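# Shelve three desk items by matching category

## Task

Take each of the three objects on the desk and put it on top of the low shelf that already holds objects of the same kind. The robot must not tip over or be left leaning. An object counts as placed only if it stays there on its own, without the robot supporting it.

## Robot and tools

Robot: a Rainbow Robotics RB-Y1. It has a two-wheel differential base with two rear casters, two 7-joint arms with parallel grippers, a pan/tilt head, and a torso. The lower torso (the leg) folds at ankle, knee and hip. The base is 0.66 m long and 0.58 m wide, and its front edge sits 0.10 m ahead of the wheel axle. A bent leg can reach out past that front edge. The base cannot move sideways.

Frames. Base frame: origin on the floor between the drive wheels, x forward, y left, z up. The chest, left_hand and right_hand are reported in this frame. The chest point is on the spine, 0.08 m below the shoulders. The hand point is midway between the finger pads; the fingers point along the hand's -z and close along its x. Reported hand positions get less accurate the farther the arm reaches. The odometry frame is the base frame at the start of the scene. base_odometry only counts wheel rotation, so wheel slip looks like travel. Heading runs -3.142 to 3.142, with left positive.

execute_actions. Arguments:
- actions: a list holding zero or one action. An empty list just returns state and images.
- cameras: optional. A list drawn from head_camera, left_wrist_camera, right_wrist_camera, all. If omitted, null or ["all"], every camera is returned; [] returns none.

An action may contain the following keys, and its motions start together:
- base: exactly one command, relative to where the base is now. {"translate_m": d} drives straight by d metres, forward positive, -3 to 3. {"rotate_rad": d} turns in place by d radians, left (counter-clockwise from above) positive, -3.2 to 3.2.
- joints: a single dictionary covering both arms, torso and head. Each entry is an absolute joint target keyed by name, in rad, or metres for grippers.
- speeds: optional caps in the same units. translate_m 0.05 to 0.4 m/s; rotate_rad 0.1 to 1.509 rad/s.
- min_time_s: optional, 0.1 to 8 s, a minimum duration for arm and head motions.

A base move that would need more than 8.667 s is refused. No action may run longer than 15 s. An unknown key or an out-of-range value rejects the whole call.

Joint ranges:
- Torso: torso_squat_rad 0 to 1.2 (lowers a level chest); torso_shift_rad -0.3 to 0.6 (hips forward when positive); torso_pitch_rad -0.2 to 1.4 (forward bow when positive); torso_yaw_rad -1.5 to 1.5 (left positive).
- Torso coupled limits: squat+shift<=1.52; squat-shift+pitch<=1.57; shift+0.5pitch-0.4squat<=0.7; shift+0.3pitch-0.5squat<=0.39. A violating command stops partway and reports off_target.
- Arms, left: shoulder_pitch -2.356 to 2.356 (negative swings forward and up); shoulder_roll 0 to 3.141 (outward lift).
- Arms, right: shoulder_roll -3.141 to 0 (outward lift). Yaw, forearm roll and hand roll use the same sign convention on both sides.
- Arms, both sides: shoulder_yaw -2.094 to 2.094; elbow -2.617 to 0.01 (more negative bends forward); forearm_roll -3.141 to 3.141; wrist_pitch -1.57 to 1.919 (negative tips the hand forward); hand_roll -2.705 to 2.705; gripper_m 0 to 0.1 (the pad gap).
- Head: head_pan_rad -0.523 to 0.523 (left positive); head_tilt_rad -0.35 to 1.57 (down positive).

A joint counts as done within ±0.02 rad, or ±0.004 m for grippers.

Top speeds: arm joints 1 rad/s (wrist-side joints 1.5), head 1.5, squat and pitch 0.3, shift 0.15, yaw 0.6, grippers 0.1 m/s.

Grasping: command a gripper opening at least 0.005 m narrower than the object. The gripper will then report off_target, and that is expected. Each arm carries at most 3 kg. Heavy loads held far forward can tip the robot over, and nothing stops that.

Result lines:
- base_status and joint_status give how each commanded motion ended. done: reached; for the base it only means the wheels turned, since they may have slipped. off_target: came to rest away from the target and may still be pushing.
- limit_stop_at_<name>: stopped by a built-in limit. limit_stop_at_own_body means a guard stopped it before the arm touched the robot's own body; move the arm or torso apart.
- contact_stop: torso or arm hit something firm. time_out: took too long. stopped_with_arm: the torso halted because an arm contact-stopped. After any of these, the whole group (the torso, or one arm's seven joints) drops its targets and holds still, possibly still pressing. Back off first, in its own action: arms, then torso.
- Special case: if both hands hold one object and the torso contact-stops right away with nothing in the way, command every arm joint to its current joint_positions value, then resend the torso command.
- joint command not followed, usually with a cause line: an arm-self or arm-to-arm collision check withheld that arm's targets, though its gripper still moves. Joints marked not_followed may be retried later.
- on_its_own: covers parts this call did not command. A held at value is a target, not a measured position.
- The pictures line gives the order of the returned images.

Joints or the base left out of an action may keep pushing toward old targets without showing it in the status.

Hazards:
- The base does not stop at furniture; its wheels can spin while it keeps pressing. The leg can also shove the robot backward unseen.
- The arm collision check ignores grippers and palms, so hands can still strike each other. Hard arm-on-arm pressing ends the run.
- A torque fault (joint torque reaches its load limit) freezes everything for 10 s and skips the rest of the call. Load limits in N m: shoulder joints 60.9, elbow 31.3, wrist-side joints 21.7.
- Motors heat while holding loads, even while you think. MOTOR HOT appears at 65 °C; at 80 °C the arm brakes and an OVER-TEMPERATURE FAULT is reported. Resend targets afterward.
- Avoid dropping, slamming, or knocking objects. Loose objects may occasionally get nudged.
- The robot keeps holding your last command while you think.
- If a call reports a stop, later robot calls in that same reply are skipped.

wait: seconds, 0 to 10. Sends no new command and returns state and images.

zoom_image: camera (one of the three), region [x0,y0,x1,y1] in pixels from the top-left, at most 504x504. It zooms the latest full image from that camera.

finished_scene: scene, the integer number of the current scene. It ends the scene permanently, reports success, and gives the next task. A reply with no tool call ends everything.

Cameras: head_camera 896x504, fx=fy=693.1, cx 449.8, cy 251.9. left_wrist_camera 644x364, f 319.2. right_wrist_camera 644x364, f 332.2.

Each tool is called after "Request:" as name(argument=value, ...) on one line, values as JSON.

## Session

Request:
execute_actions(actions=[{"joints":{"head_tilt_rad":0.3}}], cameras=["head_camera"])

Request:
execute_actions(actions=[{"base":{"rotate_rad":1.2}}], cameras=["head_camera"])

Request:
execute_actions(actions=[{"base":{"rotate_rad":1.2}}], cameras=["head_camera"])

Request:
execute_actions(actions=[{"base":{"rotate_rad":1.2}}], cameras=["head_camera"])

Request:
execute_actions(actions=[{"base":{"rotate_rad":1.2}}], cameras=["head_camera"])

Scene clock: 0.60 s.
base_odometry: x=+0.000 y=+0.000 heading=+0.000 (m, m, rad; odometry frame)
base_status: not commanded
joint_positions: torso_squat_rad=+0.350 torso_shift_rad=+0.000 torso_pitch_rad=-0.001 torso_yaw_rad=-0.001 left_shoulder_pitch_rad=+0.011 left_shoulder_roll_rad=+0.003 left_shoulder_yaw_rad=+0.031 left_elbow_rad=-0.266 left_forearm_roll_rad=-0.029 left_wrist_pitch_rad=-0.009 left_hand_roll_rad=+0.044 left_gripper_m=+0.099 right_shoulder_pitch_rad=+0.040 right_shoulder_roll_rad=+0.000 right_shoulder_yaw_rad=-0.038 right_elbow_rad=-0.150 right_forearm_roll_rad=+0.019 right_wrist_pitch_rad=-0.002 right_hand_roll_rad=+0.014 right_gripper_m=+0.100 head_pan_rad=+0.000 head_tilt_rad=+0.300
joint_status: all done
chest: x=-0.2285 y=+0.0009 z=+1.2474 quat_wxyz=(+1.000, -0.001, +0.000, +0.000) (m; base frame)
left_hand: x=-0.1046 y=+0.2269 z=+0.5729 quat_wxyz=(+0.991, +0.002, -0.133, +0.024) (m; base frame)
right_hand: x=-0.1837 y=-0.2241 z=+0.5640 quat_wxyz=(+0.998, -0.004, -0.057, -0.010) (m; base frame)
pictures: head_camera
Images, in order (width x height): head_camera 896x504.

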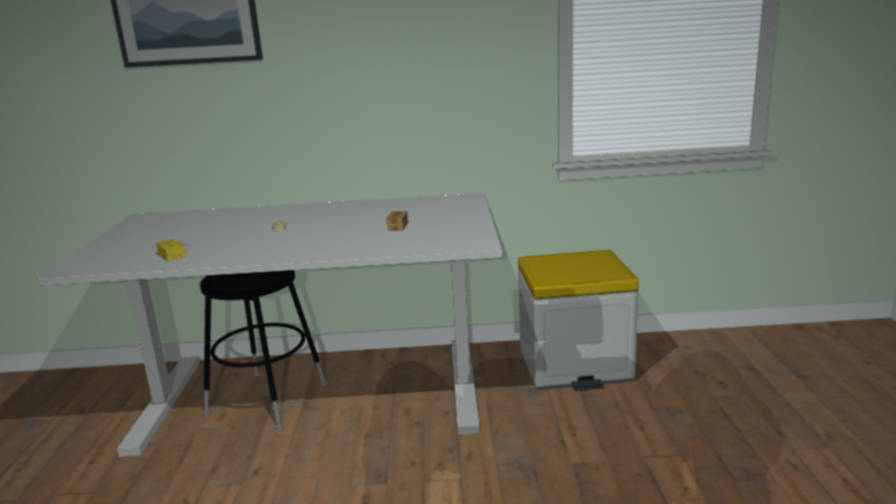

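Scene clock: 4.17 s.
base_odometry: x=+0.000 y=+0.000 heading=+1.200 (m, m, rad; odometry frame)
base_status: done
joint_positions: torso_squat_rad=+0.350 torso_shift_rad=+0.000 torso_pitch_rad=-0.001 torso_yaw_rad=-0.001 left_shoulder_pitch_rad=+0.011 left_shoulder_roll_rad=+0.003 left_shoulder_yaw_rad=+0.031 left_elbow_rad=-0.266 left_forearm_roll_rad=-0.029 left_wrist_pitch_rad=-0.009 left_hand_roll_rad=+0.044 left_gripper_m=+0.099 right_shoulder_pitch_rad=+0.040 right_shoulder_roll_rad=+0.000 right_shoulder_yaw_rad=-0.038 right_elbow_rad=-0.150 right_forearm_roll_rad=+0.019 right_wrist_pitch_rad=-0.002 right_hand_roll_rad=+0.014 right_gripper_m=+0.100 head_pan_rad=+0.000 head_tilt_rad=+0.300
joint_status: not commanded
chest: x=-0.2286 y=+0.0009 z=+1.2474 quat_wxyz=(+1.000, -0.001, +0.000, +0.000) (m; base frame)
left_hand: x=-0.1046 y=+0.2268 z=+0.5729 quat_wxyz=(+0.991, +0.002, -0.133, +0.024) (m; base frame)
right_hand: x=-0.1837 y=-0.2241 z=+0.5640 quat_wxyz=(+0.998, -0.004, -0.057, -0.010) (m; base frame)
pictures: head_camera
Images, in order (width x height): head_camera 896x504.

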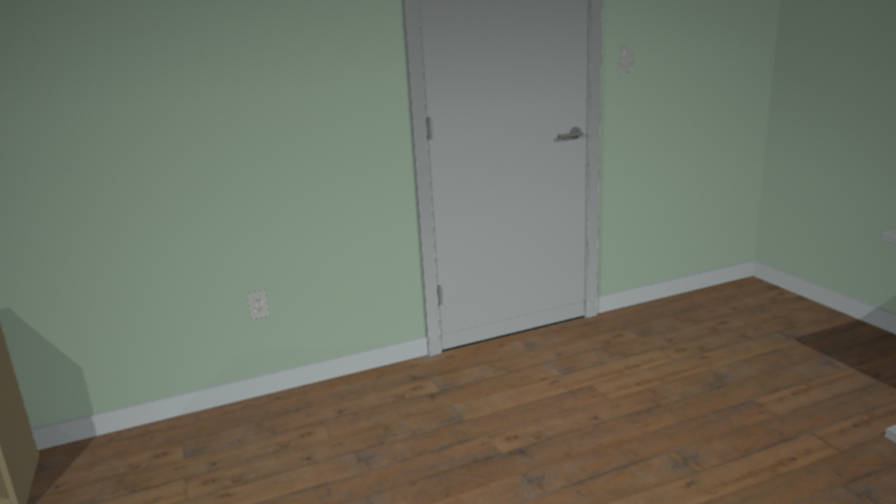

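Scene clock: 7.73 s.
base_odometry: x=+0.000 y=+0.000 heading=+2.399 (m, m, rad; odometry frame)
base_status: done
joint_positions: torso_squat_rad=+0.350 torso_shift_rad=+0.000 torso_pitch_rad=-0.001 torso_yaw_rad=-0.001 left_shoulder_pitch_rad=+0.011 left_shoulder_roll_rad=+0.003 left_shoulder_yaw_rad=+0.031 left_elbow_rad=-0.266 left_forearm_roll_rad=-0.029 left_wrist_pitch_rad=-0.009 left_hand_roll_rad=+0.044 left_gripper_m=+0.099 right_shoulder_pitch_rad=+0.040 right_shoulder_roll_rad=+0.000 right_shoulder_yaw_rad=-0.038 right_elbow_rad=-0.150 right_forearm_roll_rad=+0.019 right_wrist_pitch_rad=-0.002 right_hand_roll_rad=+0.014 right_gripper_m=+0.100 head_pan_rad=+0.000 head_tilt_rad=+0.300
joint_status: not commanded
chest: x=-0.2286 y=+0.0009 z=+1.2474 quat_wxyz=(+1.000, -0.001, +0.000, +0.000) (m; base frame)
left_hand: x=-0.1046 y=+0.2268 z=+0.5729 quat_wxyz=(+0.991, +0.002, -0.133, +0.024) (m; base frame)
right_hand: x=-0.1837 y=-0.2241 z=+0.5640 quat_wxyz=(+0.998, -0.004, -0.057, -0.010) (m; base frame)
pictures: head_camera
Images, in order (width x height): head_camera 896x504.

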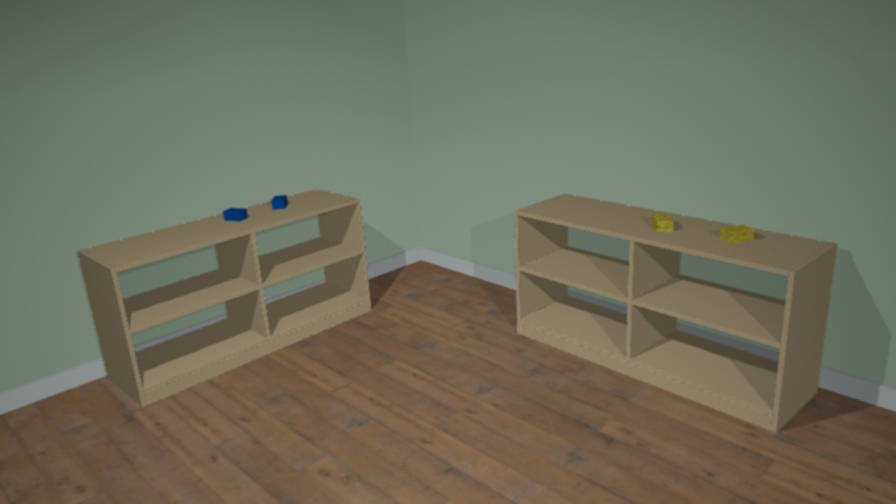

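Scene clock: 11.30 s.
base_odometry: x=+0.000 y=+0.000 heading=-2.685 (m, m, rad; odometry frame)
base_status: done
joint_positions: torso_squat_rad=+0.350 torso_shift_rad=+0.000 torso_pitch_rad=-0.001 torso_yaw_rad=-0.001 left_shoulder_pitch_rad=+0.011 left_shoulder_roll_rad=+0.003 left_shoulder_yaw_rad=+0.031 left_elbow_rad=-0.266 left_forearm_roll_rad=-0.029 left_wrist_pitch_rad=-0.009 left_hand_roll_rad=+0.044 left_gripper_m=+0.099 right_shoulder_pitch_rad=+0.040 right_shoulder_roll_rad=+0.000 right_shoulder_yaw_rad=-0.038 right_elbow_rad=-0.150 right_forearm_roll_rad=+0.019 right_wrist_pitch_rad=-0.002 right_hand_roll_rad=+0.014 right_gripper_m=+0.100 head_pan_rad=+0.000 head_tilt_rad=+0.300
joint_status: not commanded
chest: x=-0.2286 y=+0.0009 z=+1.2474 quat_wxyz=(+1.000, -0.001, +0.000, +0.000) (m; base frame)
left_hand: x=-0.1046 y=+0.2268 z=+0.5729 quat_wxyz=(+0.991, +0.002, -0.133, +0.024) (m; base frame)
right_hand: x=-0.1837 y=-0.2241 z=+0.5640 quat_wxyz=(+0.998, -0.004, -0.057, -0.010) (m; base frame)
pictures: head_camera
Images, in order (width x height): head_camera 896x504.

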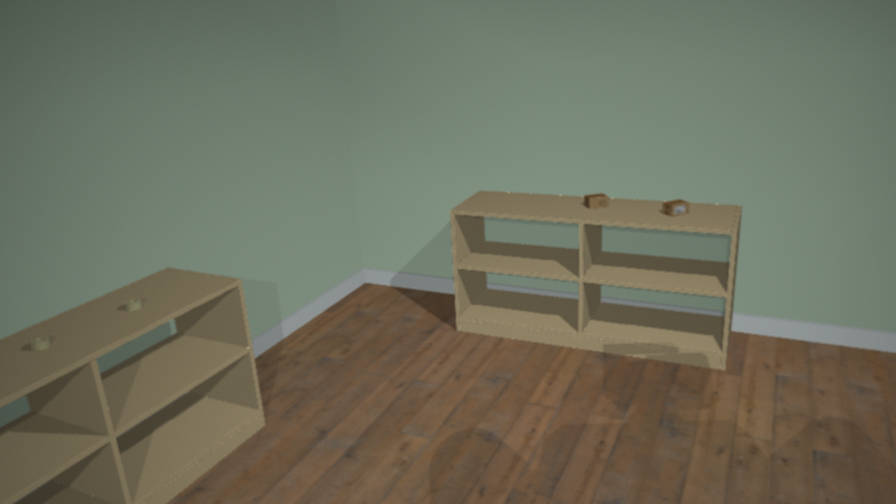

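Scene clock: 14.87 s.
base_odometry: x=+0.000 y=+0.000 heading=-1.485 (m, m, rad; odometry frame)
base_status: done
joint_positions: torso_squat_rad=+0.350 torso_shift_rad=+0.000 torso_pitch_rad=-0.001 torso_yaw_rad=-0.001 left_shoulder_pitch_rad=+0.011 left_shoulder_roll_rad=+0.003 left_shoulder_yaw_rad=+0.031 left_elbow_rad=-0.266 left_forearm_roll_rad=-0.029 left_wrist_pitch_rad=-0.009 left_hand_roll_rad=+0.044 left_gripper_m=+0.099 right_shoulder_pitch_rad=+0.040 right_shoulder_roll_rad=+0.000 right_shoulder_yaw_rad=-0.038 right_elbow_rad=-0.150 right_forearm_roll_rad=+0.019 right_wrist_pitch_rad=-0.002 right_hand_roll_rad=+0.014 right_gripper_m=+0.100 head_pan_rad=+0.000 head_tilt_rad=+0.300
joint_status: not commanded
chest: x=-0.2286 y=+0.0009 z=+1.2474 quat_wxyz=(+1.000, -0.001, +0.000, +0.000) (m; base frame)
left_hand: x=-0.1046 y=+0.2268 z=+0.5729 quat_wxyz=(+0.991, +0.002, -0.133, +0.024) (m; base frame)
right_hand: x=-0.1837 y=-0.2241 z=+0.5640 quat_wxyz=(+0.998, -0.004, -0.057, -0.010) (m; base frame)
pictures: head_camera
Images, in order (width x height): head_camera 896x504.

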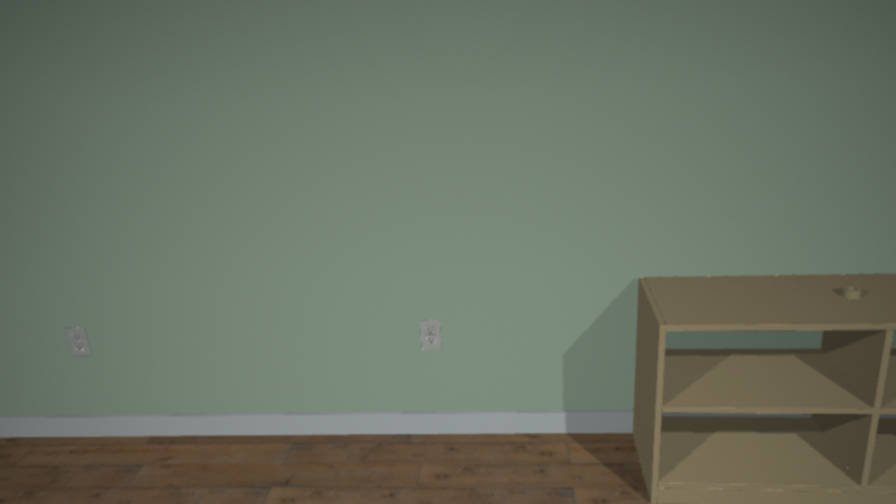

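Request:
execute_actions(actions=[{"base":{"rotate_rad":1.82},"joints":{"torso_squat_rad":0,"torso_pitch_rad":0.5,"right_shoulder_pitch_rad":-1.6,"right_elbow_rad":-0.5,"right_wrist_pitch_rad":1.6,"left_shoulder_pitch_rad":-1.5,"left_shoulder_roll_rad":0.4,"left_elbow_rad":-0.6,"left_wrist_pitch_rad":1.5,"head_tilt_rad":0.0}}], cameras=[])

Request:
execute_actions(actions=[{"base":{"translate_m":1.5}}], cameras=[])

Request:
execute_actions(actions=[{"base":{"rotate_rad":-0.245},"joints":{"head_tilt_rad":0.3}}], cameras=["head_camera"])

Scene clock: 24.77 s.
base_odometry: x=+0.000 y=+0.000 heading=+0.334 (m, m, rad; odometry frame)
base_status: done
joint_positions: torso_squat_rad=+0.000 torso_shift_rad=+0.000 torso_pitch_rad=+0.500 torso_yaw_rad=-0.001 left_shoulder_pitch_rad=-1.500 left_shoulder_roll_rad=+0.400 left_shoulder_yaw_rad=+0.031 left_elbow_rad=-0.600 left_forearm_roll_rad=-0.029 left_wrist_pitch_rad=+1.500 left_hand_roll_rad=+0.044 left_gripper_m=+0.099 right_shoulder_pitch_rad=-1.600 right_shoulder_roll_rad=-0.001 right_shoulder_yaw_rad=-0.038 right_elbow_rad=-0.500 right_forearm_roll_rad=+0.019 right_wrist_pitch_rad=+1.600 right_hand_roll_rad=+0.014 right_gripper_m=+0.100 head_pan_rad=+0.000 head_tilt_rad=+0.000
joint_status: all done
chest: x=-0.0799 y=+0.0009 z=+1.2520 quat_wxyz=(+0.969, -0.001, +0.247, +0.000) (m; base frame)
left_hand: x=+0.4948 y=+0.2829 z=+0.9619 quat_wxyz=(+0.984, +0.162, -0.059, -0.040) (m; base frame)
right_hand: x=+0.4099 y=-0.0431 z=+0.9276 quat_wxyz=(+0.970, -0.067, +0.032, +0.232) (m; base frame)
pictures: none
No camera images: the call's "cameras" was empty. Leave "cameras" out to get every camera's image.

Scene clock: 29.87 s.
base_odometry: x=+1.417 y=+0.492 heading=+0.334 (m, m, rad; odometry frame)
base_status: done
joint_positions: torso_squat_rad=+0.000 torso_shift_rad=+0.000 torso_pitch_rad=+0.500 torso_yaw_rad=-0.001 left_shoulder_pitch_rad=-1.500 left_shoulder_roll_rad=+0.400 left_shoulder_yaw_rad=+0.031 left_elbow_rad=-0.600 left_forearm_roll_rad=-0.029 left_wrist_pitch_rad=+1.500 left_hand_roll_rad=+0.044 left_gripper_m=+0.099 right_shoulder_pitch_rad=-1.600 right_shoulder_roll_rad=+0.000 right_shoulder_yaw_rad=-0.038 right_elbow_rad=-0.500 right_forearm_roll_rad=+0.019 right_wrist_pitch_rad=+1.600 right_hand_roll_rad=+0.014 right_gripper_m=+0.100 head_pan_rad=+0.000 head_tilt_rad=+0.000
joint_status: not commanded
chest: x=-0.0799 y=+0.0009 z=+1.2520 quat_wxyz=(+0.969, -0.001, +0.247, +0.000) (m; base frame)
left_hand: x=+0.4947 y=+0.2829 z=+0.9619 quat_wxyz=(+0.984, +0.162, -0.059, -0.040) (m; base frame)
right_hand: x=+0.4098 y=-0.0431 z=+0.9276 quat_wxyz=(+0.970, -0.067, +0.032, +0.232) (m; base frame)
pictures: none
No camera images: the call's "cameras" was empty. Leave "cameras" out to get every camera's image.

Scene clock: 31.60 s.
base_odometry: x=+1.417 y=+0.492 heading=+0.090 (m, m, rad; odometry frame)
base_status: done
joint_positions: torso_squat_rad=+0.000 torso_shift_rad=+0.000 torso_pitch_rad=+0.500 torso_yaw_rad=-0.001 left_shoulder_pitch_rad=-1.500 left_shoulder_roll_rad=+0.400 left_shoulder_yaw_rad=+0.031 left_elbow_rad=-0.600 left_forearm_roll_rad=-0.029 left_wrist_pitch_rad=+1.500 left_hand_roll_rad=+0.044 left_gripper_m=+0.099 right_shoulder_pitch_rad=-1.600 right_shoulder_roll_rad=+0.000 right_shoulder_yaw_rad=-0.038 right_elbow_rad=-0.500 right_forearm_roll_rad=+0.019 right_wrist_pitch_rad=+1.600 right_hand_roll_rad=+0.014 right_gripper_m=+0.100 head_pan_rad=+0.000 head_tilt_rad=+0.300
joint_status: all done
chest: x=-0.0799 y=+0.0009 z=+1.2520 quat_wxyz=(+0.969, -0.001, +0.247, +0.000) (m; base frame)
left_hand: x=+0.4947 y=+0.2829 z=+0.9619 quat_wxyz=(+0.984, +0.162, -0.059, -0.040) (m; base frame)
right_hand: x=+0.4098 y=-0.0431 z=+0.9276 quat_wxyz=(+0.970, -0.067, +0.032, +0.232) (m; base frame)
pictures: head_camera
Images, in order (width x height): head_camera 896x504.

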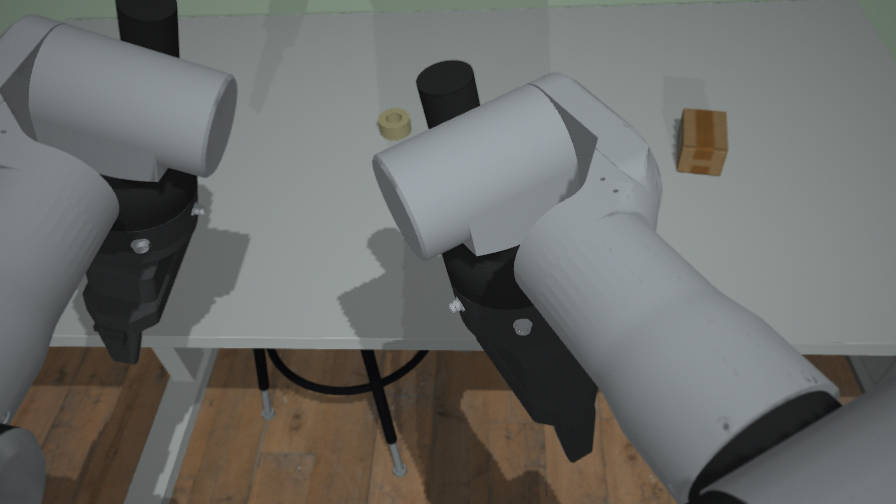

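Request:
execute_actions(actions=[{"base":{"translate_m":0.38},"joints":{"torso_pitch_rad":0.9,"right_shoulder_pitch_rad":-2.2,"right_elbow_rad":-0.3,"right_wrist_pitch_rad":1.6,"left_shoulder_pitch_rad":-1.9,"left_wrist_pitch_rad":1.9,"head_tilt_rad":0}}], cameras=["right_wrist_camera"])

Scene clock: 37.80 s.
base_odometry: x=+1.795 y=+0.526 heading=+0.090 (m, m, rad; odometry frame)
base_status: done
joint_positions: torso_squat_rad=+0.000 torso_shift_rad=+0.000 torso_pitch_rad=+0.900 torso_yaw_rad=-0.001 left_shoulder_pitch_rad=-1.900 left_shoulder_roll_rad=+0.400 left_shoulder_yaw_rad=+0.031 left_elbow_rad=-0.600 left_forearm_roll_rad=-0.029 left_wrist_pitch_rad=+1.900 left_hand_roll_rad=+0.044 left_gripper_m=+0.099 right_shoulder_pitch_rad=-1.940 right_shoulder_roll_rad=+0.000 right_shoulder_yaw_rad=-0.038 right_elbow_rad=-0.392 right_forearm_roll_rad=+0.019 right_wrist_pitch_rad=+1.600 right_hand_roll_rad=+0.014 right_gripper_m=+0.100 head_pan_rad=+0.000 head_tilt_rad=+0.000
joint_status: right_shoulder_pitch_rad time_out (moved -0.340 of -0.600); right_elbow_rad time_out (moved +0.109 of +0.200); the others done
on_its_own: right_shoulder_pitch_rad is held at -1.940, not at your -2.200, since a time_out; right_elbow_rad is held at -0.392, not at your -0.300, since a time_out
chest: x=+0.0141 y=+0.0009 z=+1.1728 quat_wxyz=(+0.900, -0.001, +0.435, +0.000) (m; base frame)
left_hand: x=+0.5169 y=+0.2123 z=+0.8584 quat_wxyz=(+0.978, +0.139, +0.139, -0.065) (m; base frame)
right_hand: x=+0.4496 y=+0.0085 z=+0.7868 quat_wxyz=(+0.954, -0.037, +0.111, +0.278) (m; base frame)
pictures: right_wrist_camera
joint command not followed: on one or more control steps a check withheld the commanded joint targets of the right arm, and it was not sent them on those steps.
cause: the commanded joint targets would bring a part of the robot too close to another arm (this arm's wrist and the other arm's wrist); next, command targets that bring no part of the robot closer to that arm.
Images, in order (width x height): right_wrist_camera 644x364.

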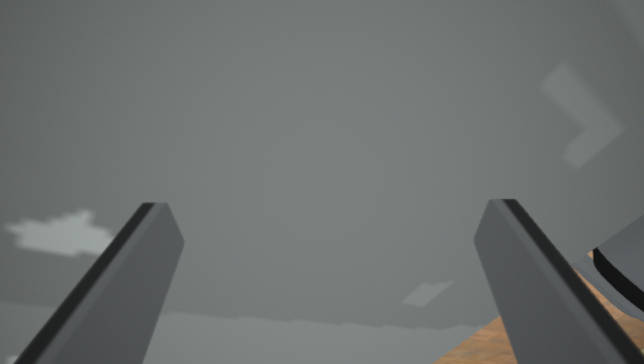

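Move left arm outward, then extend right.

Request:
execute_actions(actions=[{"joints":{"left_shoulder_roll_rad":0.9}}], cameras=[])

Request:
execute_actions(actions=[{"joints":{"right_shoulder_pitch_rad":-2.2,"right_elbow_rad":-0.2,"right_wrist_pitch_rad":1.5}}], cameras=["right_wrist_camera"])

Scene clock: 41.50 s.
base_odometry: x=+1.795 y=+0.526 heading=+0.090 (m, m, rad; odometry frame)
base_status: not commanded
joint_positions: torso_squat_rad=+0.000 torso_shift_rad=+0.000 torso_pitch_rad=+0.900 torso_yaw_rad=-0.001 left_shoulder_pitch_rad=-1.900 left_shoulder_roll_rad=+0.900 left_shoulder_yaw_rad=+0.031 left_elbow_rad=-0.600 left_forearm_roll_rad=-0.029 left_wrist_pitch_rad=+1.900 left_hand_roll_rad=+0.044 left_gripper_m=+0.099 right_shoulder_pitch_rad=-1.940 right_shoulder_roll_rad=+0.000 right_shoulder_yaw_rad=-0.038 right_elbow_rad=-0.392 right_forearm_roll_rad=+0.019 right_wrist_pitch_rad=+1.600 right_hand_roll_rad=+0.014 right_gripper_m=+0.100 head_pan_rad=+0.000 head_tilt_rad=+0.000
joint_status: all done
on_its_own: right_shoulder_pitch_rad is held at -1.940, not at your -2.200, since a time_out; right_elbow_rad is held at -0.392, not at your -0.300, since a time_out
chest: x=+0.0141 y=+0.0009 z=+1.1728 quat_wxyz=(+0.900, -0.001, +0.435, +0.000) (m; base frame)
left_hand: x=+0.5180 y=+0.4730 z=+0.9618 quat_wxyz=(+0.955, +0.232, +0.093, +0.160) (m; base frame)
right_hand: x=+0.4496 y=+0.0085 z=+0.7869 quat_wxyz=(+0.954, -0.037, +0.111, +0.278) (m; base frame)
pictures: none
No camera images: the call's "cameras" was empty. Leave "cameras" out to get every camera's image.

Scene clock: 42.37 s.
base_odometry: x=+1.795 y=+0.526 heading=+0.090 (m, m, rad; odometry frame)
base_status: not commanded
joint_positions: torso_squat_rad=+0.000 torso_shift_rad=+0.000 torso_pitch_rad=+0.900 torso_yaw_rad=-0.001 left_shoulder_pitch_rad=-1.900 left_shoulder_roll_rad=+0.900 left_shoulder_yaw_rad=+0.031 left_elbow_rad=-0.600 left_forearm_roll_rad=-0.029 left_wrist_pitch_rad=+1.900 left_hand_roll_rad=+0.044 left_gripper_m=+0.099 right_shoulder_pitch_rad=-2.200 right_shoulder_roll_rad=+0.000 right_shoulder_yaw_rad=-0.038 right_elbow_rad=-0.200 right_forearm_roll_rad=+0.019 right_wrist_pitch_rad=+1.500 right_hand_roll_rad=+0.014 right_gripper_m=+0.100 head_pan_rad=+0.000 head_tilt_rad=+0.000
joint_status: all done
chest: x=+0.0140 y=+0.0009 z=+1.1729 quat_wxyz=(+0.900, -0.001, +0.435, +0.000) (m; base frame)
left_hand: x=+0.5180 y=+0.4729 z=+0.9618 quat_wxyz=(+0.955, +0.232, +0.093, +0.160) (m; base frame)
right_hand: x=+0.5051 y=+0.0386 z=+0.8582 quat_wxyz=(+0.952, -0.053, +0.027, +0.301) (m; base frame)
pictures: right_wrist_camera
Images, in order (width x height): right_wrist_camera 644x364.

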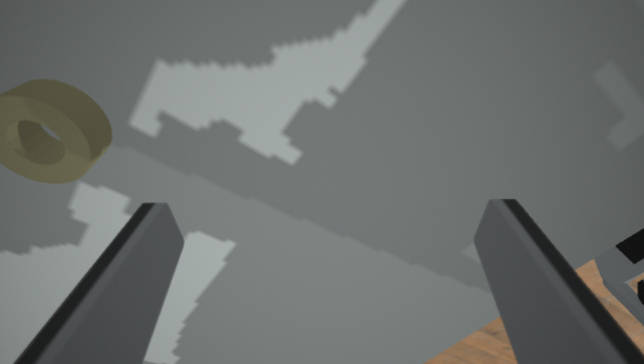

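Request:
execute_actions(actions=[{"joints":{"torso_squat_rad":0.3,"torso_shift_rad":0.25}}], cameras=["right_wrist_camera"])

Scene clock: 47.13 s.
base_odometry: x=+1.795 y=+0.526 heading=+0.090 (m, m, rad; odometry frame)
base_status: not commanded
joint_positions: torso_squat_rad=+0.300 torso_shift_rad=+0.250 torso_pitch_rad=+0.900 torso_yaw_rad=-0.001 left_shoulder_pitch_rad=-1.900 left_shoulder_roll_rad=+0.900 left_shoulder_yaw_rad=+0.031 left_elbow_rad=-0.600 left_forearm_roll_rad=-0.029 left_wrist_pitch_rad=+1.900 left_hand_roll_rad=+0.044 left_gripper_m=+0.099 right_shoulder_pitch_rad=-2.200 right_shoulder_roll_rad=+0.000 right_shoulder_yaw_rad=-0.038 right_elbow_rad=-0.200 right_forearm_roll_rad=+0.019 right_wrist_pitch_rad=+1.500 right_hand_roll_rad=+0.014 right_gripper_m=+0.100 head_pan_rad=+0.000 head_tilt_rad=+0.000
joint_status: all done
chest: x=+0.1799 y=+0.0009 z=+1.1208 quat_wxyz=(+0.900, -0.001, +0.435, +0.000) (m; base frame)
left_hand: x=+0.6839 y=+0.4729 z=+0.9097 quat_wxyz=(+0.955, +0.232, +0.093, +0.160) (m; base frame)
right_hand: x=+0.6709 y=+0.0385 z=+0.8060 quat_wxyz=(+0.952, -0.053, +0.027, +0.301) (m; base frame)
pictures: right_wrist_camera
Images, in order (width x height): right_wrist_camera 644x364.

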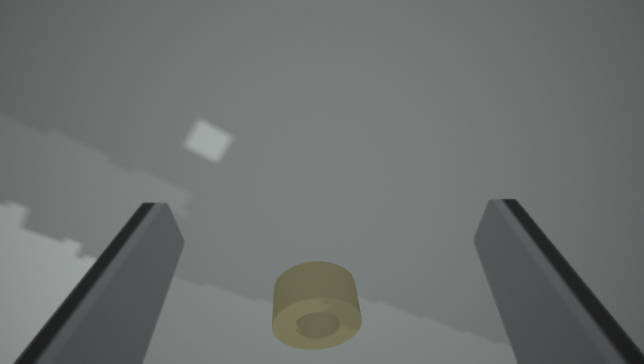

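Request:
execute_actions(actions=[{"joints":{"torso_yaw_rad":0.09,"torso_squat_rad":0.45}}], cameras=["right_wrist_camera"])

Scene clock: 50.03 s.
base_odometry: x=+1.795 y=+0.526 heading=+0.090 (m, m, rad; odometry frame)
base_status: not commanded
joint_positions: torso_squat_rad=+0.450 torso_shift_rad=+0.250 torso_pitch_rad=+0.900 torso_yaw_rad=+0.090 left_shoulder_pitch_rad=-1.900 left_shoulder_roll_rad=+0.900 left_shoulder_yaw_rad=+0.031 left_elbow_rad=-0.600 left_forearm_roll_rad=-0.029 left_wrist_pitch_rad=+1.900 left_hand_roll_rad=+0.044 left_gripper_m=+0.099 right_shoulder_pitch_rad=-2.200 right_shoulder_roll_rad=+0.000 right_shoulder_yaw_rad=-0.038 right_elbow_rad=-0.200 right_forearm_roll_rad=+0.019 right_wrist_pitch_rad=+1.500 right_hand_roll_rad=+0.014 right_gripper_m=+0.100 head_pan_rad=+0.000 head_tilt_rad=+0.000
joint_status: all done
chest: x=+0.1703 y=+0.0008 z=+1.0836 quat_wxyz=(+0.900, +0.019, +0.435, +0.041) (m; base frame)
left_hand: x=+0.6465 y=+0.5142 z=+0.9074 quat_wxyz=(+0.941, +0.263, +0.094, +0.190) (m; base frame)
right_hand: x=+0.6578 y=+0.0882 z=+0.7732 quat_wxyz=(+0.944, -0.020, +0.015, +0.328) (m; base frame)
pictures: right_wrist_camera
Images, in order (width x height): right_wrist_camera 644x364.

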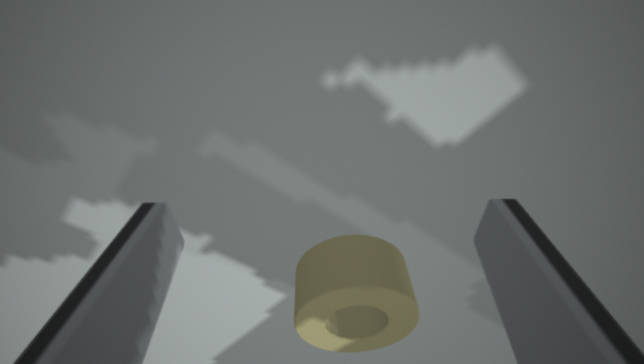

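A bit further left and lower, then grip.

Request:
execute_actions(actions=[{"joints":{"torso_yaw_rad":0.15,"torso_squat_rad":0.52}}], cameras=[])

Request:
execute_actions(actions=[{"joints":{"right_gripper_m":0.0}}], cameras=["right_wrist_camera","left_wrist_camera"])

Scene clock: 53.27 s.
base_odometry: x=+1.795 y=+0.526 heading=+0.090 (m, m, rad; odometry frame)
base_status: not commanded
joint_positions: torso_squat_rad=+0.520 torso_shift_rad=+0.250 torso_pitch_rad=+0.899 torso_yaw_rad=+0.150 left_shoulder_pitch_rad=-1.900 left_shoulder_roll_rad=+0.900 left_shoulder_yaw_rad=+0.031 left_elbow_rad=-0.600 left_forearm_roll_rad=-0.029 left_wrist_pitch_rad=+1.900 left_hand_roll_rad=+0.044 left_gripper_m=+0.099 right_shoulder_pitch_rad=-2.201 right_shoulder_roll_rad=+0.000 right_shoulder_yaw_rad=-0.038 right_elbow_rad=-0.201 right_forearm_roll_rad=+0.019 right_wrist_pitch_rad=+1.500 right_hand_roll_rad=+0.014 right_gripper_m=+0.100 head_pan_rad=+0.000 head_tilt_rad=+0.000
joint_status: all done
chest: x=+0.1644 y=+0.0008 z=+1.0616 quat_wxyz=(+0.898, +0.032, +0.433, +0.068) (m; base frame)
left_hand: x=+0.6211 y=+0.5393 z=+0.9105 quat_wxyz=(+0.931, +0.284, +0.094, +0.210) (m; base frame)
right_hand: x=+0.6487 y=+0.1211 z=+0.7572 quat_wxyz=(+0.938, +0.002, +0.006, +0.346) (m; base frame)
pictures: none
No camera images: the call's "cameras" was empty. Leave "cameras" out to get every camera's image.

Scene clock: 54.77 s.
base_odometry: x=+1.795 y=+0.526 heading=+0.090 (m, m, rad; odometry frame)
base_status: not commanded
joint_positions: torso_squat_rad=+0.520 torso_shift_rad=+0.250 torso_pitch_rad=+0.899 torso_yaw_rad=+0.150 left_shoulder_pitch_rad=-1.900 left_shoulder_roll_rad=+0.900 left_shoulder_yaw_rad=+0.031 left_elbow_rad=-0.600 left_forearm_roll_rad=-0.029 left_wrist_pitch_rad=+1.900 left_hand_roll_rad=+0.044 left_gripper_m=+0.099 right_shoulder_pitch_rad=-2.201 right_shoulder_roll_rad=+0.000 right_shoulder_yaw_rad=-0.038 right_elbow_rad=-0.201 right_forearm_roll_rad=+0.019 right_wrist_pitch_rad=+1.500 right_hand_roll_rad=+0.014 right_gripper_m=+0.043 head_pan_rad=+0.000 head_tilt_rad=+0.000
joint_status: right_gripper_m off_target (ended at +0.043, target +0.000)
chest: x=+0.1644 y=+0.0008 z=+1.0616 quat_wxyz=(+0.898, +0.032, +0.434, +0.068) (m; base frame)
left_hand: x=+0.6211 y=+0.5393 z=+0.9104 quat_wxyz=(+0.931, +0.284, +0.094, +0.210) (m; base frame)
right_hand: x=+0.6487 y=+0.1211 z=+0.7571 quat_wxyz=(+0.938, +0.002, +0.006, +0.346) (m; base frame)
pictures: left_wrist_camera, right_wrist_camera
Images, in order (width x height): left_wrist_camera 644x364, right_wrist_camera 644x364.

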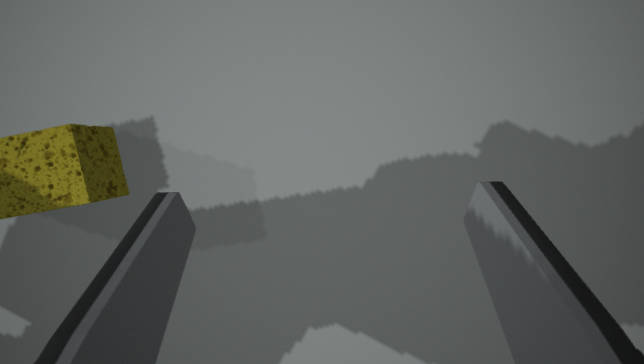

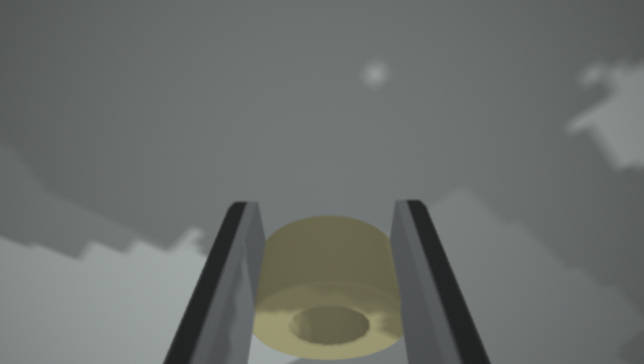

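Request:
execute_actions(actions=[{"joints":{"torso_squat_rad":0,"torso_shift_rad":0,"torso_pitch_rad":0.5,"torso_yaw_rad":0,"right_shoulder_pitch_rad":-1.6,"right_elbow_rad":-0.5,"right_wrist_pitch_rad":1.6,"left_shoulder_pitch_rad":-1.15,"left_shoulder_roll_rad":0.75,"left_wrist_pitch_rad":1.15,"head_tilt_rad":0.4}}], cameras=["left_wrist_camera","head_camera"])

Scene clock: 69.53 s.
TORQUE FAULT: right_elbow_rad reached its load limit. The robot stopped for 10 seconds, dropped its targets and accepts commands again. The stop added 9.0 s to the call and to motion_time.
base_odometry: x=+1.795 y=+0.526 heading=+0.090 (m, m, rad; odometry frame)
base_status: not commanded
joint_positions: torso_squat_rad=+0.506 torso_shift_rad=+0.241 torso_pitch_rad=+0.884 torso_yaw_rad=+0.147 left_shoulder_pitch_rad=-1.778 left_shoulder_roll_rad=+0.864 left_shoulder_yaw_rad=+0.031 left_elbow_rad=-0.599 left_forearm_roll_rad=-0.029 left_wrist_pitch_rad=+1.736 left_hand_roll_rad=+0.044 left_gripper_m=+0.099 right_shoulder_pitch_rad=-2.127 right_shoulder_roll_rad=-0.001 right_shoulder_yaw_rad=-0.038 right_elbow_rad=-0.273 right_forearm_roll_rad=+0.019 right_wrist_pitch_rad=+1.523 right_hand_roll_rad=+0.014 right_gripper_m=+0.043 head_pan_rad=-0.001 head_tilt_rad=+0.292
joint_status: torso_squat_rad contact_stop (moved -0.014 of -0.520); torso_shift_rad contact_stop (moved -0.009 of -0.250); torso_pitch_rad contact_stop (moved -0.016 of -0.399); torso_yaw_rad contact_stop (moved -0.003 of -0.150); left_shoulder_pitch_rad torque_fault (moved +0.122 of +0.750); left_shoulder_roll_rad torque_fault (moved -0.036 of -0.150); left_wrist_pitch_rad torque_fault (moved -0.164 of -0.750); right_shoulder_pitch_rad contact_stop (moved +0.074 of +0.601); right_elbow_rad contact_stop_at_right_shoulder_pitch_rad (moved -0.073 of -0.299); right_wrist_pitch_rad contact_stop (moved +0.024 of +0.100); head_tilt_rad torque_fault (moved +0.292 of +0.400)
on_its_own: torso_squat_rad is held at +0.506, not at your +0.000, since a contact_stop; torso_shift_rad is held at +0.242, not at your +0.000, since a contact_stop; torso_pitch_rad is held at +0.886, not at your +0.500, since a contact_stop; torso_yaw_rad is held at +0.146, not at your +0.000, since a contact_stop; left_shoulder_pitch_rad is held at -1.778, not at your -1.150, since a torque_fault; left_shoulder_roll_rad is held at +0.864, not at your +0.750, since a torque_fault; left_wrist_pitch_rad is held at +1.736, not at your +1.150, since a torque_fault; right_shoulder_pitch_rad is held at -2.123, not at your -1.600, since a contact_stop; right_elbow_rad is held at -0.271, not at your -0.500, since a contact_stop; right_wrist_pitch_rad is held at +1.523, not at your +1.600, since a contact_stop; head_tilt_rad is held at +0.292, not at your +0.400, since a torque_fault
chest: x=+0.1575 y=+0.0007 z=+1.0712 quat_wxyz=(+0.902, +0.031, +0.427, +0.066) (m; base frame)
left_hand: x=+0.6170 y=+0.5573 z=+0.8709 quat_wxyz=(+0.933, +0.306, +0.070, +0.175) (m; base frame)
right_hand: x=+0.6385 y=+0.1160 z=+0.7558 quat_wxyz=(+0.940, +0.006, +0.012, +0.340) (m; base frame)
pictures: head_camera, left_wrist_camera
Images, in order (width x height): head_camera 896x504, left_wrist_camera 644x364.

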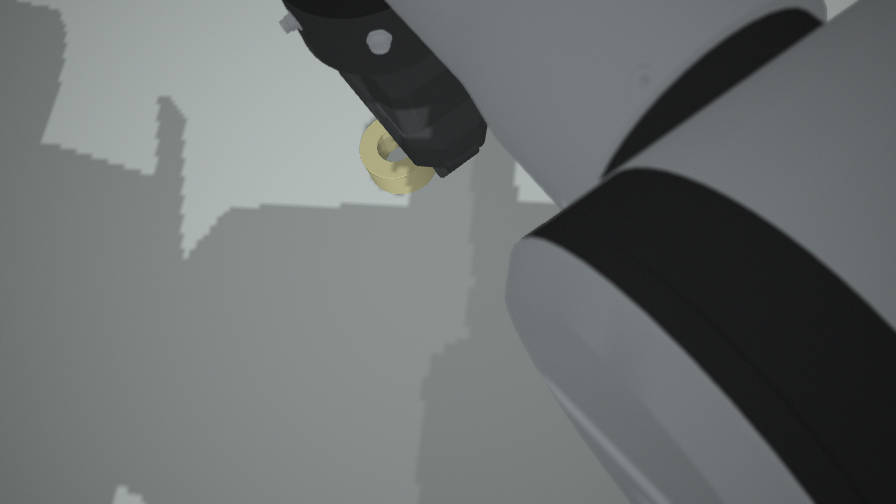

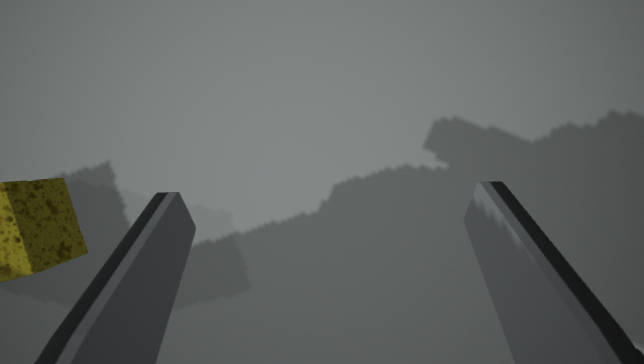

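My mistake—arm pressed the table. Lift the arm first, then torso.

Request:
execute_actions(actions=[{"joints":{"right_shoulder_pitch_rad":-2.3,"right_elbow_rad":-0.3}}], cameras=[])

Request:
execute_actions(actions=[{"joints":{"torso_squat_rad":0,"torso_shift_rad":0,"torso_pitch_rad":0.5,"torso_yaw_rad":0}}], cameras=[])

Request:
execute_actions(actions=[{"joints":{"right_shoulder_pitch_rad":-1.6,"right_elbow_rad":-0.5,"right_wrist_pitch_rad":1.6,"left_shoulder_pitch_rad":-1.15,"left_shoulder_roll_rad":0.75,"left_wrist_pitch_rad":1.15,"head_tilt_rad":0.4}}], cameras=["left_wrist_camera","head_camera"])

Scene clock: 74.50 s.
base_odometry: x=+1.795 y=+0.526 heading=+0.090 (m, m, rad; odometry frame)
base_status: not commanded
joint_positions: torso_squat_rad=+0.506 torso_shift_rad=+0.242 torso_pitch_rad=+0.886 torso_yaw_rad=+0.146 left_shoulder_pitch_rad=-1.778 left_shoulder_roll_rad=+0.864 left_shoulder_yaw_rad=+0.031 left_elbow_rad=-0.599 left_forearm_roll_rad=-0.029 left_wrist_pitch_rad=+1.736 left_hand_roll_rad=+0.044 left_gripper_m=+0.099 right_shoulder_pitch_rad=-2.300 right_shoulder_roll_rad=-0.001 right_shoulder_yaw_rad=-0.038 right_elbow_rad=-0.300 right_forearm_roll_rad=+0.019 right_wrist_pitch_rad=+1.523 right_hand_roll_rad=+0.014 right_gripper_m=+0.043 head_pan_rad=-0.001 head_tilt_rad=+0.292
joint_status: all done
on_its_own: torso_squat_rad is held at +0.506, not at your +0.000, since a contact_stop; torso_shift_rad is held at +0.242, not at your +0.000, since a contact_stop; torso_pitch_rad is held at +0.886, not at your +0.500, since a contact_stop; torso_yaw_rad is held at +0.146, not at your +0.000, since a contact_stop; left_shoulder_pitch_rad is held at -1.778, not at your -1.150, since a torque_fault; left_shoulder_roll_rad is held at +0.864, not at your +0.750, since a torque_fault; left_wrist_pitch_rad is held at +1.736, not at your +1.150, since a torque_fault; right_wrist_pitch_rad is held at +1.523, not at your +1.600, since a contact_stop; head_tilt_rad is held at +0.292, not at your +0.400, since a torque_fault
chest: x=+0.1583 y=+0.0008 z=+1.0708 quat_wxyz=(+0.901, +0.031, +0.427, +0.066) (m; base frame)
left_hand: x=+0.6175 y=+0.5574 z=+0.8696 quat_wxyz=(+0.933, +0.306, +0.071, +0.174) (m; base frame)
right_hand: x=+0.6848 y=+0.1464 z=+0.8510 quat_wxyz=(+0.933, +0.011, -0.085, +0.349) (m; base frame)
pictures: none
No camera images: the call's "cameras" was empty. Leave "cameras" out to get every camera's image.

Scene clock: 77.03 s.
base_odometry: x=+1.795 y=+0.526 heading=+0.090 (m, m, rad; odometry frame)
base_status: not commanded
joint_positions: torso_squat_rad=+0.000 torso_shift_rad=+0.000 torso_pitch_rad=+0.500 torso_yaw_rad=+0.000 left_shoulder_pitch_rad=-1.778 left_shoulder_roll_rad=+0.864 left_shoulder_yaw_rad=+0.031 left_elbow_rad=-0.599 left_forearm_roll_rad=-0.029 left_wrist_pitch_rad=+1.736 left_hand_roll_rad=+0.044 left_gripper_m=+0.099 right_shoulder_pitch_rad=-2.300 right_shoulder_roll_rad=-0.001 right_shoulder_yaw_rad=-0.038 right_elbow_rad=-0.300 right_forearm_roll_rad=+0.019 right_wrist_pitch_rad=+1.523 right_hand_roll_rad=+0.014 right_gripper_m=+0.043 head_pan_rad=-0.001 head_tilt_rad=+0.292
joint_status: all done
on_its_own: left_shoulder_pitch_rad is held at -1.778, not at your -1.150, since a torque_fault; left_shoulder_roll_rad is held at +0.864, not at your +0.750, since a torque_fault; left_wrist_pitch_rad is held at +1.736, not at your +1.150, since a torque_fault; right_wrist_pitch_rad is held at +1.523, not at your +1.600, since a contact_stop; head_tilt_rad is held at +0.292, not at your +0.400, since a torque_fault
chest: x=-0.0797 y=+0.0009 z=+1.2521 quat_wxyz=(+0.969, -0.001, +0.247, +0.000) (m; base frame)
left_hand: x=+0.4884 y=+0.4865 z=+1.2018 quat_wxyz=(+0.951, +0.226, -0.118, +0.173) (m; base frame)
right_hand: x=+0.5047 y=+0.0717 z=+1.2389 quat_wxyz=(+0.917, -0.104, -0.246, +0.295) (m; base frame)
pictures: none
No camera images: the call's "cameras" was empty. Leave "cameras" out to get every camera's image.

Scene clock: 78.67 s.
base_odometry: x=+1.795 y=+0.526 heading=+0.090 (m, m, rad; odometry frame)
base_status: not commanded
joint_positions: torso_squat_rad=+0.000 torso_shift_rad=+0.000 torso_pitch_rad=+0.500 torso_yaw_rad=+0.000 left_shoulder_pitch_rad=-1.150 left_shoulder_roll_rad=+0.750 left_shoulder_yaw_rad=+0.031 left_elbow_rad=-0.599 left_forearm_roll_rad=-0.029 left_wrist_pitch_rad=+1.150 left_hand_roll_rad=+0.044 left_gripper_m=+0.099 right_shoulder_pitch_rad=-1.600 right_shoulder_roll_rad=-0.001 right_shoulder_yaw_rad=-0.038 right_elbow_rad=-0.500 right_forearm_roll_rad=+0.019 right_wrist_pitch_rad=+1.600 right_hand_roll_rad=+0.014 right_gripper_m=+0.043 head_pan_rad=-0.001 head_tilt_rad=+0.400
joint_status: all done
chest: x=-0.0796 y=+0.0009 z=+1.2520 quat_wxyz=(+0.969, -0.001, +0.247, +0.000) (m; base frame)
left_hand: x=+0.4234 y=+0.5647 z=+0.9235 quat_wxyz=(+0.946, +0.308, -0.087, +0.050) (m; base frame)
right_hand: x=+0.4101 y=-0.0430 z=+0.9274 quat_wxyz=(+0.970, -0.067, +0.032, +0.232) (m; base frame)
pictures: head_camera, left_wrist_camera
Images, in order (width x height): head_camera 896x504, left_wrist_camera 644x364.

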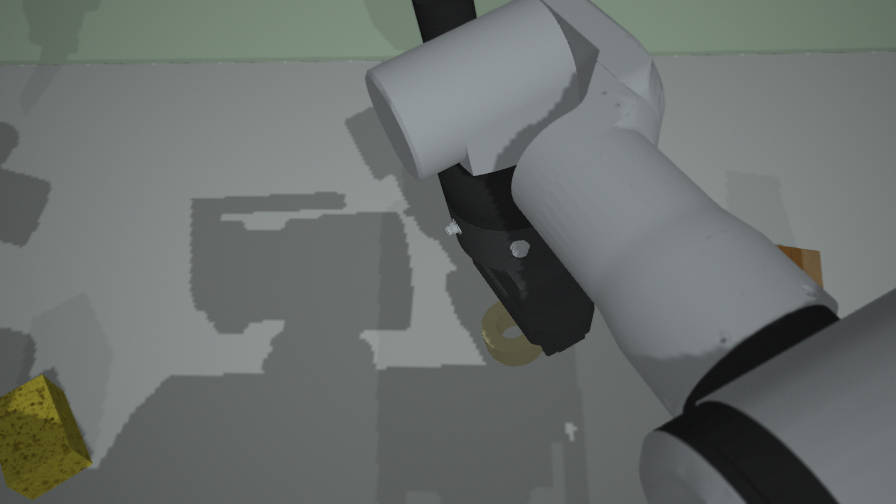

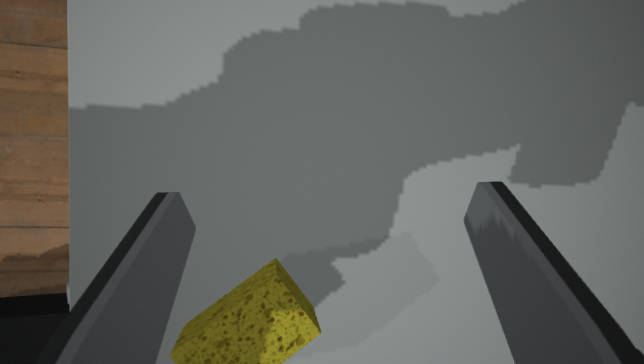

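Request:
execute_actions(actions=[{"joints":{"left_shoulder_roll_rad":0.65,"left_shoulder_pitch_rad":-0.95,"left_wrist_pitch_rad":0.95,"left_hand_roll_rad":0.7}}], cameras=["left_wrist_camera"])

Scene clock: 83.83 s.
base_odometry: x=+1.795 y=+0.526 heading=+0.090 (m, m, rad; odometry frame)
base_status: not commanded
joint_positions: torso_squat_rad=+0.000 torso_shift_rad=+0.000 torso_pitch_rad=+0.500 torso_yaw_rad=+0.000 left_shoulder_pitch_rad=-0.950 left_shoulder_roll_rad=+0.650 left_shoulder_yaw_rad=+0.031 left_elbow_rad=-0.599 left_forearm_roll_rad=-0.029 left_wrist_pitch_rad=+0.950 left_hand_roll_rad=+0.700 left_gripper_m=+0.099 right_shoulder_pitch_rad=-1.600 right_shoulder_roll_rad=-0.001 right_shoulder_yaw_rad=-0.038 right_elbow_rad=-0.500 right_forearm_roll_rad=+0.019 right_wrist_pitch_rad=+1.600 right_hand_roll_rad=+0.014 right_gripper_m=+0.043 head_pan_rad=-0.001 head_tilt_rad=+0.400
joint_status: all done
chest: x=-0.0796 y=+0.0010 z=+1.2520 quat_wxyz=(+0.969, -0.001, +0.247, +0.000) (m; base frame)
left_hand: x=+0.3667 y=+0.5452 z=+0.8182 quat_wxyz=(+0.906, +0.246, -0.165, +0.304) (m; base frame)
right_hand: x=+0.4102 y=-0.0429 z=+0.9275 quat_wxyz=(+0.970, -0.067, +0.032, +0.232) (m; base frame)
pictures: left_wrist_camera
Images, in order (width x height): left_wrist_camera 644x364.

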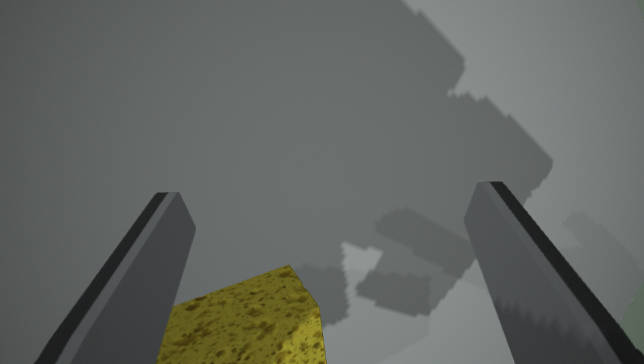

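Request:
execute_actions(actions=[{"joints":{"left_hand_roll_rad":-0.7,"torso_yaw_rad":-0.1}}], cameras=["left_wrist_camera"])

Scene clock: 86.97 s.
base_odometry: x=+1.795 y=+0.526 heading=+0.090 (m, m, rad; odometry frame)
base_status: not commanded
joint_positions: torso_squat_rad=+0.000 torso_shift_rad=+0.000 torso_pitch_rad=+0.500 torso_yaw_rad=-0.100 left_shoulder_pitch_rad=-0.950 left_shoulder_roll_rad=+0.650 left_shoulder_yaw_rad=+0.031 left_elbow_rad=-0.599 left_forearm_roll_rad=-0.029 left_wrist_pitch_rad=+0.950 left_hand_roll_rad=-0.700 left_gripper_m=+0.099 right_shoulder_pitch_rad=-1.600 right_shoulder_roll_rad=-0.001 right_shoulder_yaw_rad=-0.038 right_elbow_rad=-0.500 right_forearm_roll_rad=+0.019 right_wrist_pitch_rad=+1.600 right_hand_roll_rad=+0.014 right_gripper_m=+0.043 head_pan_rad=-0.001 head_tilt_rad=+0.400
joint_status: all done
chest: x=-0.0796 y=+0.0009 z=+1.2520 quat_wxyz=(+0.968, -0.013, +0.247, -0.048) (m; base frame)
left_hand: x=+0.4119 y=+0.4825 z=+0.7936 quat_wxyz=(+0.879, +0.274, +0.011, -0.391) (m; base frame)
right_hand: x=+0.4038 y=-0.1013 z=+0.9311 quat_wxyz=(+0.977, -0.088, +0.040, +0.188) (m; base frame)
pictures: left_wrist_camera
Images, in order (width x height): left_wrist_camera 644x364.

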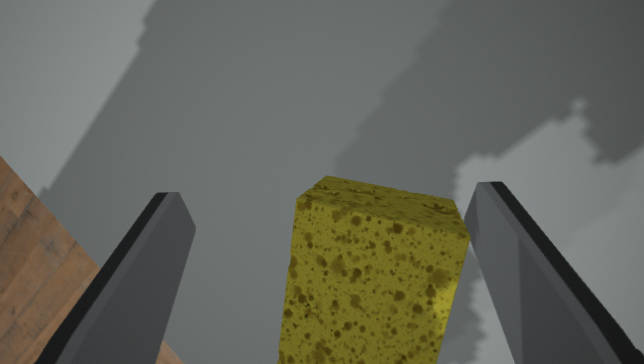

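Request:
execute_actions(actions=[{"joints":{"torso_yaw_rad":-0.16}}], cameras=[])

Request:
execute_actions(actions=[{"joints":{"torso_squat_rad":0.3}}], cameras=["left_wrist_camera"])

Scene clock: 90.33 s.
base_odometry: x=+1.795 y=+0.526 heading=+0.090 (m, m, rad; odometry frame)
base_status: not commanded
joint_positions: torso_squat_rad=+0.000 torso_shift_rad=+0.000 torso_pitch_rad=+0.500 torso_yaw_rad=-0.160 left_shoulder_pitch_rad=-0.950 left_shoulder_roll_rad=+0.651 left_shoulder_yaw_rad=+0.031 left_elbow_rad=-0.599 left_forearm_roll_rad=-0.029 left_wrist_pitch_rad=+0.950 left_hand_roll_rad=-0.700 left_gripper_m=+0.099 right_shoulder_pitch_rad=-1.600 right_shoulder_roll_rad=-0.001 right_shoulder_yaw_rad=-0.038 right_elbow_rad=-0.500 right_forearm_roll_rad=+0.019 right_wrist_pitch_rad=+1.600 right_hand_roll_rad=+0.014 right_gripper_m=+0.043 head_pan_rad=-0.001 head_tilt_rad=+0.400
joint_status: all done
chest: x=-0.0797 y=+0.0009 z=+1.2521 quat_wxyz=(+0.966, -0.021, +0.246, -0.077) (m; base frame)
left_hand: x=+0.4362 y=+0.4433 z=+0.7809 quat_wxyz=(+0.872, +0.262, -0.002, -0.413) (m; base frame)
right_hand: x=+0.3975 y=-0.1357 z=+0.9347 quat_wxyz=(+0.981, -0.101, +0.045, +0.162) (m; base frame)
pictures: none
No camera images: the call's "cameras" was empty. Leave "cameras" out to get every camera's image.

Scene clock: 101.67 s.
TORQUE FAULT: left_shoulder_roll_rad reached its load limit. The robot stopped for 10 seconds, dropped its targets and accepts commands again. The stop added 8.9 s to the call and to motion_time.
base_odometry: x=+1.795 y=+0.526 heading=+0.090 (m, m, rad; odometry frame)
base_status: not commanded
joint_positions: torso_squat_rad=+0.295 torso_shift_rad=-0.004 torso_pitch_rad=+0.490 torso_yaw_rad=-0.157 left_shoulder_pitch_rad=-0.958 left_shoulder_roll_rad=+0.670 left_shoulder_yaw_rad=+0.031 left_elbow_rad=-0.606 left_forearm_roll_rad=-0.037 left_wrist_pitch_rad=+0.951 left_hand_roll_rad=-0.701 left_gripper_m=+0.099 right_shoulder_pitch_rad=-1.600 right_shoulder_roll_rad=-0.001 right_shoulder_yaw_rad=-0.038 right_elbow_rad=-0.500 right_forearm_roll_rad=+0.019 right_wrist_pitch_rad=+1.600 right_hand_roll_rad=+0.014 right_gripper_m=+0.043 head_pan_rad=-0.001 head_tilt_rad=+0.400
joint_status: all done
chest: x=-0.0850 y=+0.0002 z=+1.2234 quat_wxyz=(+0.967, -0.019, +0.242, -0.076) (m; base frame)
left_hand: x=+0.4428 y=+0.4550 z=+0.7704 quat_wxyz=(+0.869, +0.277, -0.009, -0.409) (m; base frame)
right_hand: x=+0.3957 y=-0.1344 z=+0.9104 quat_wxyz=(+0.981, -0.101, +0.040, +0.163) (m; base frame)
pictures: left_wrist_camera
Images, in order (width x height): left_wrist_camera 644x364.

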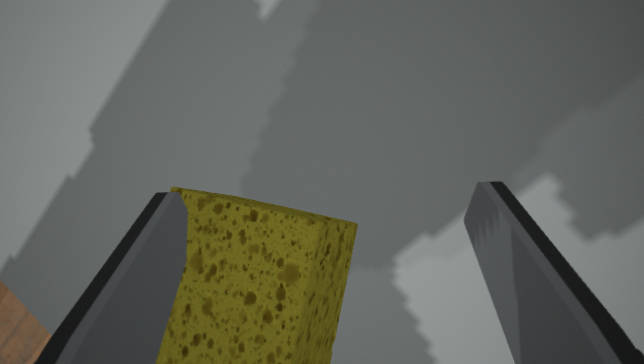

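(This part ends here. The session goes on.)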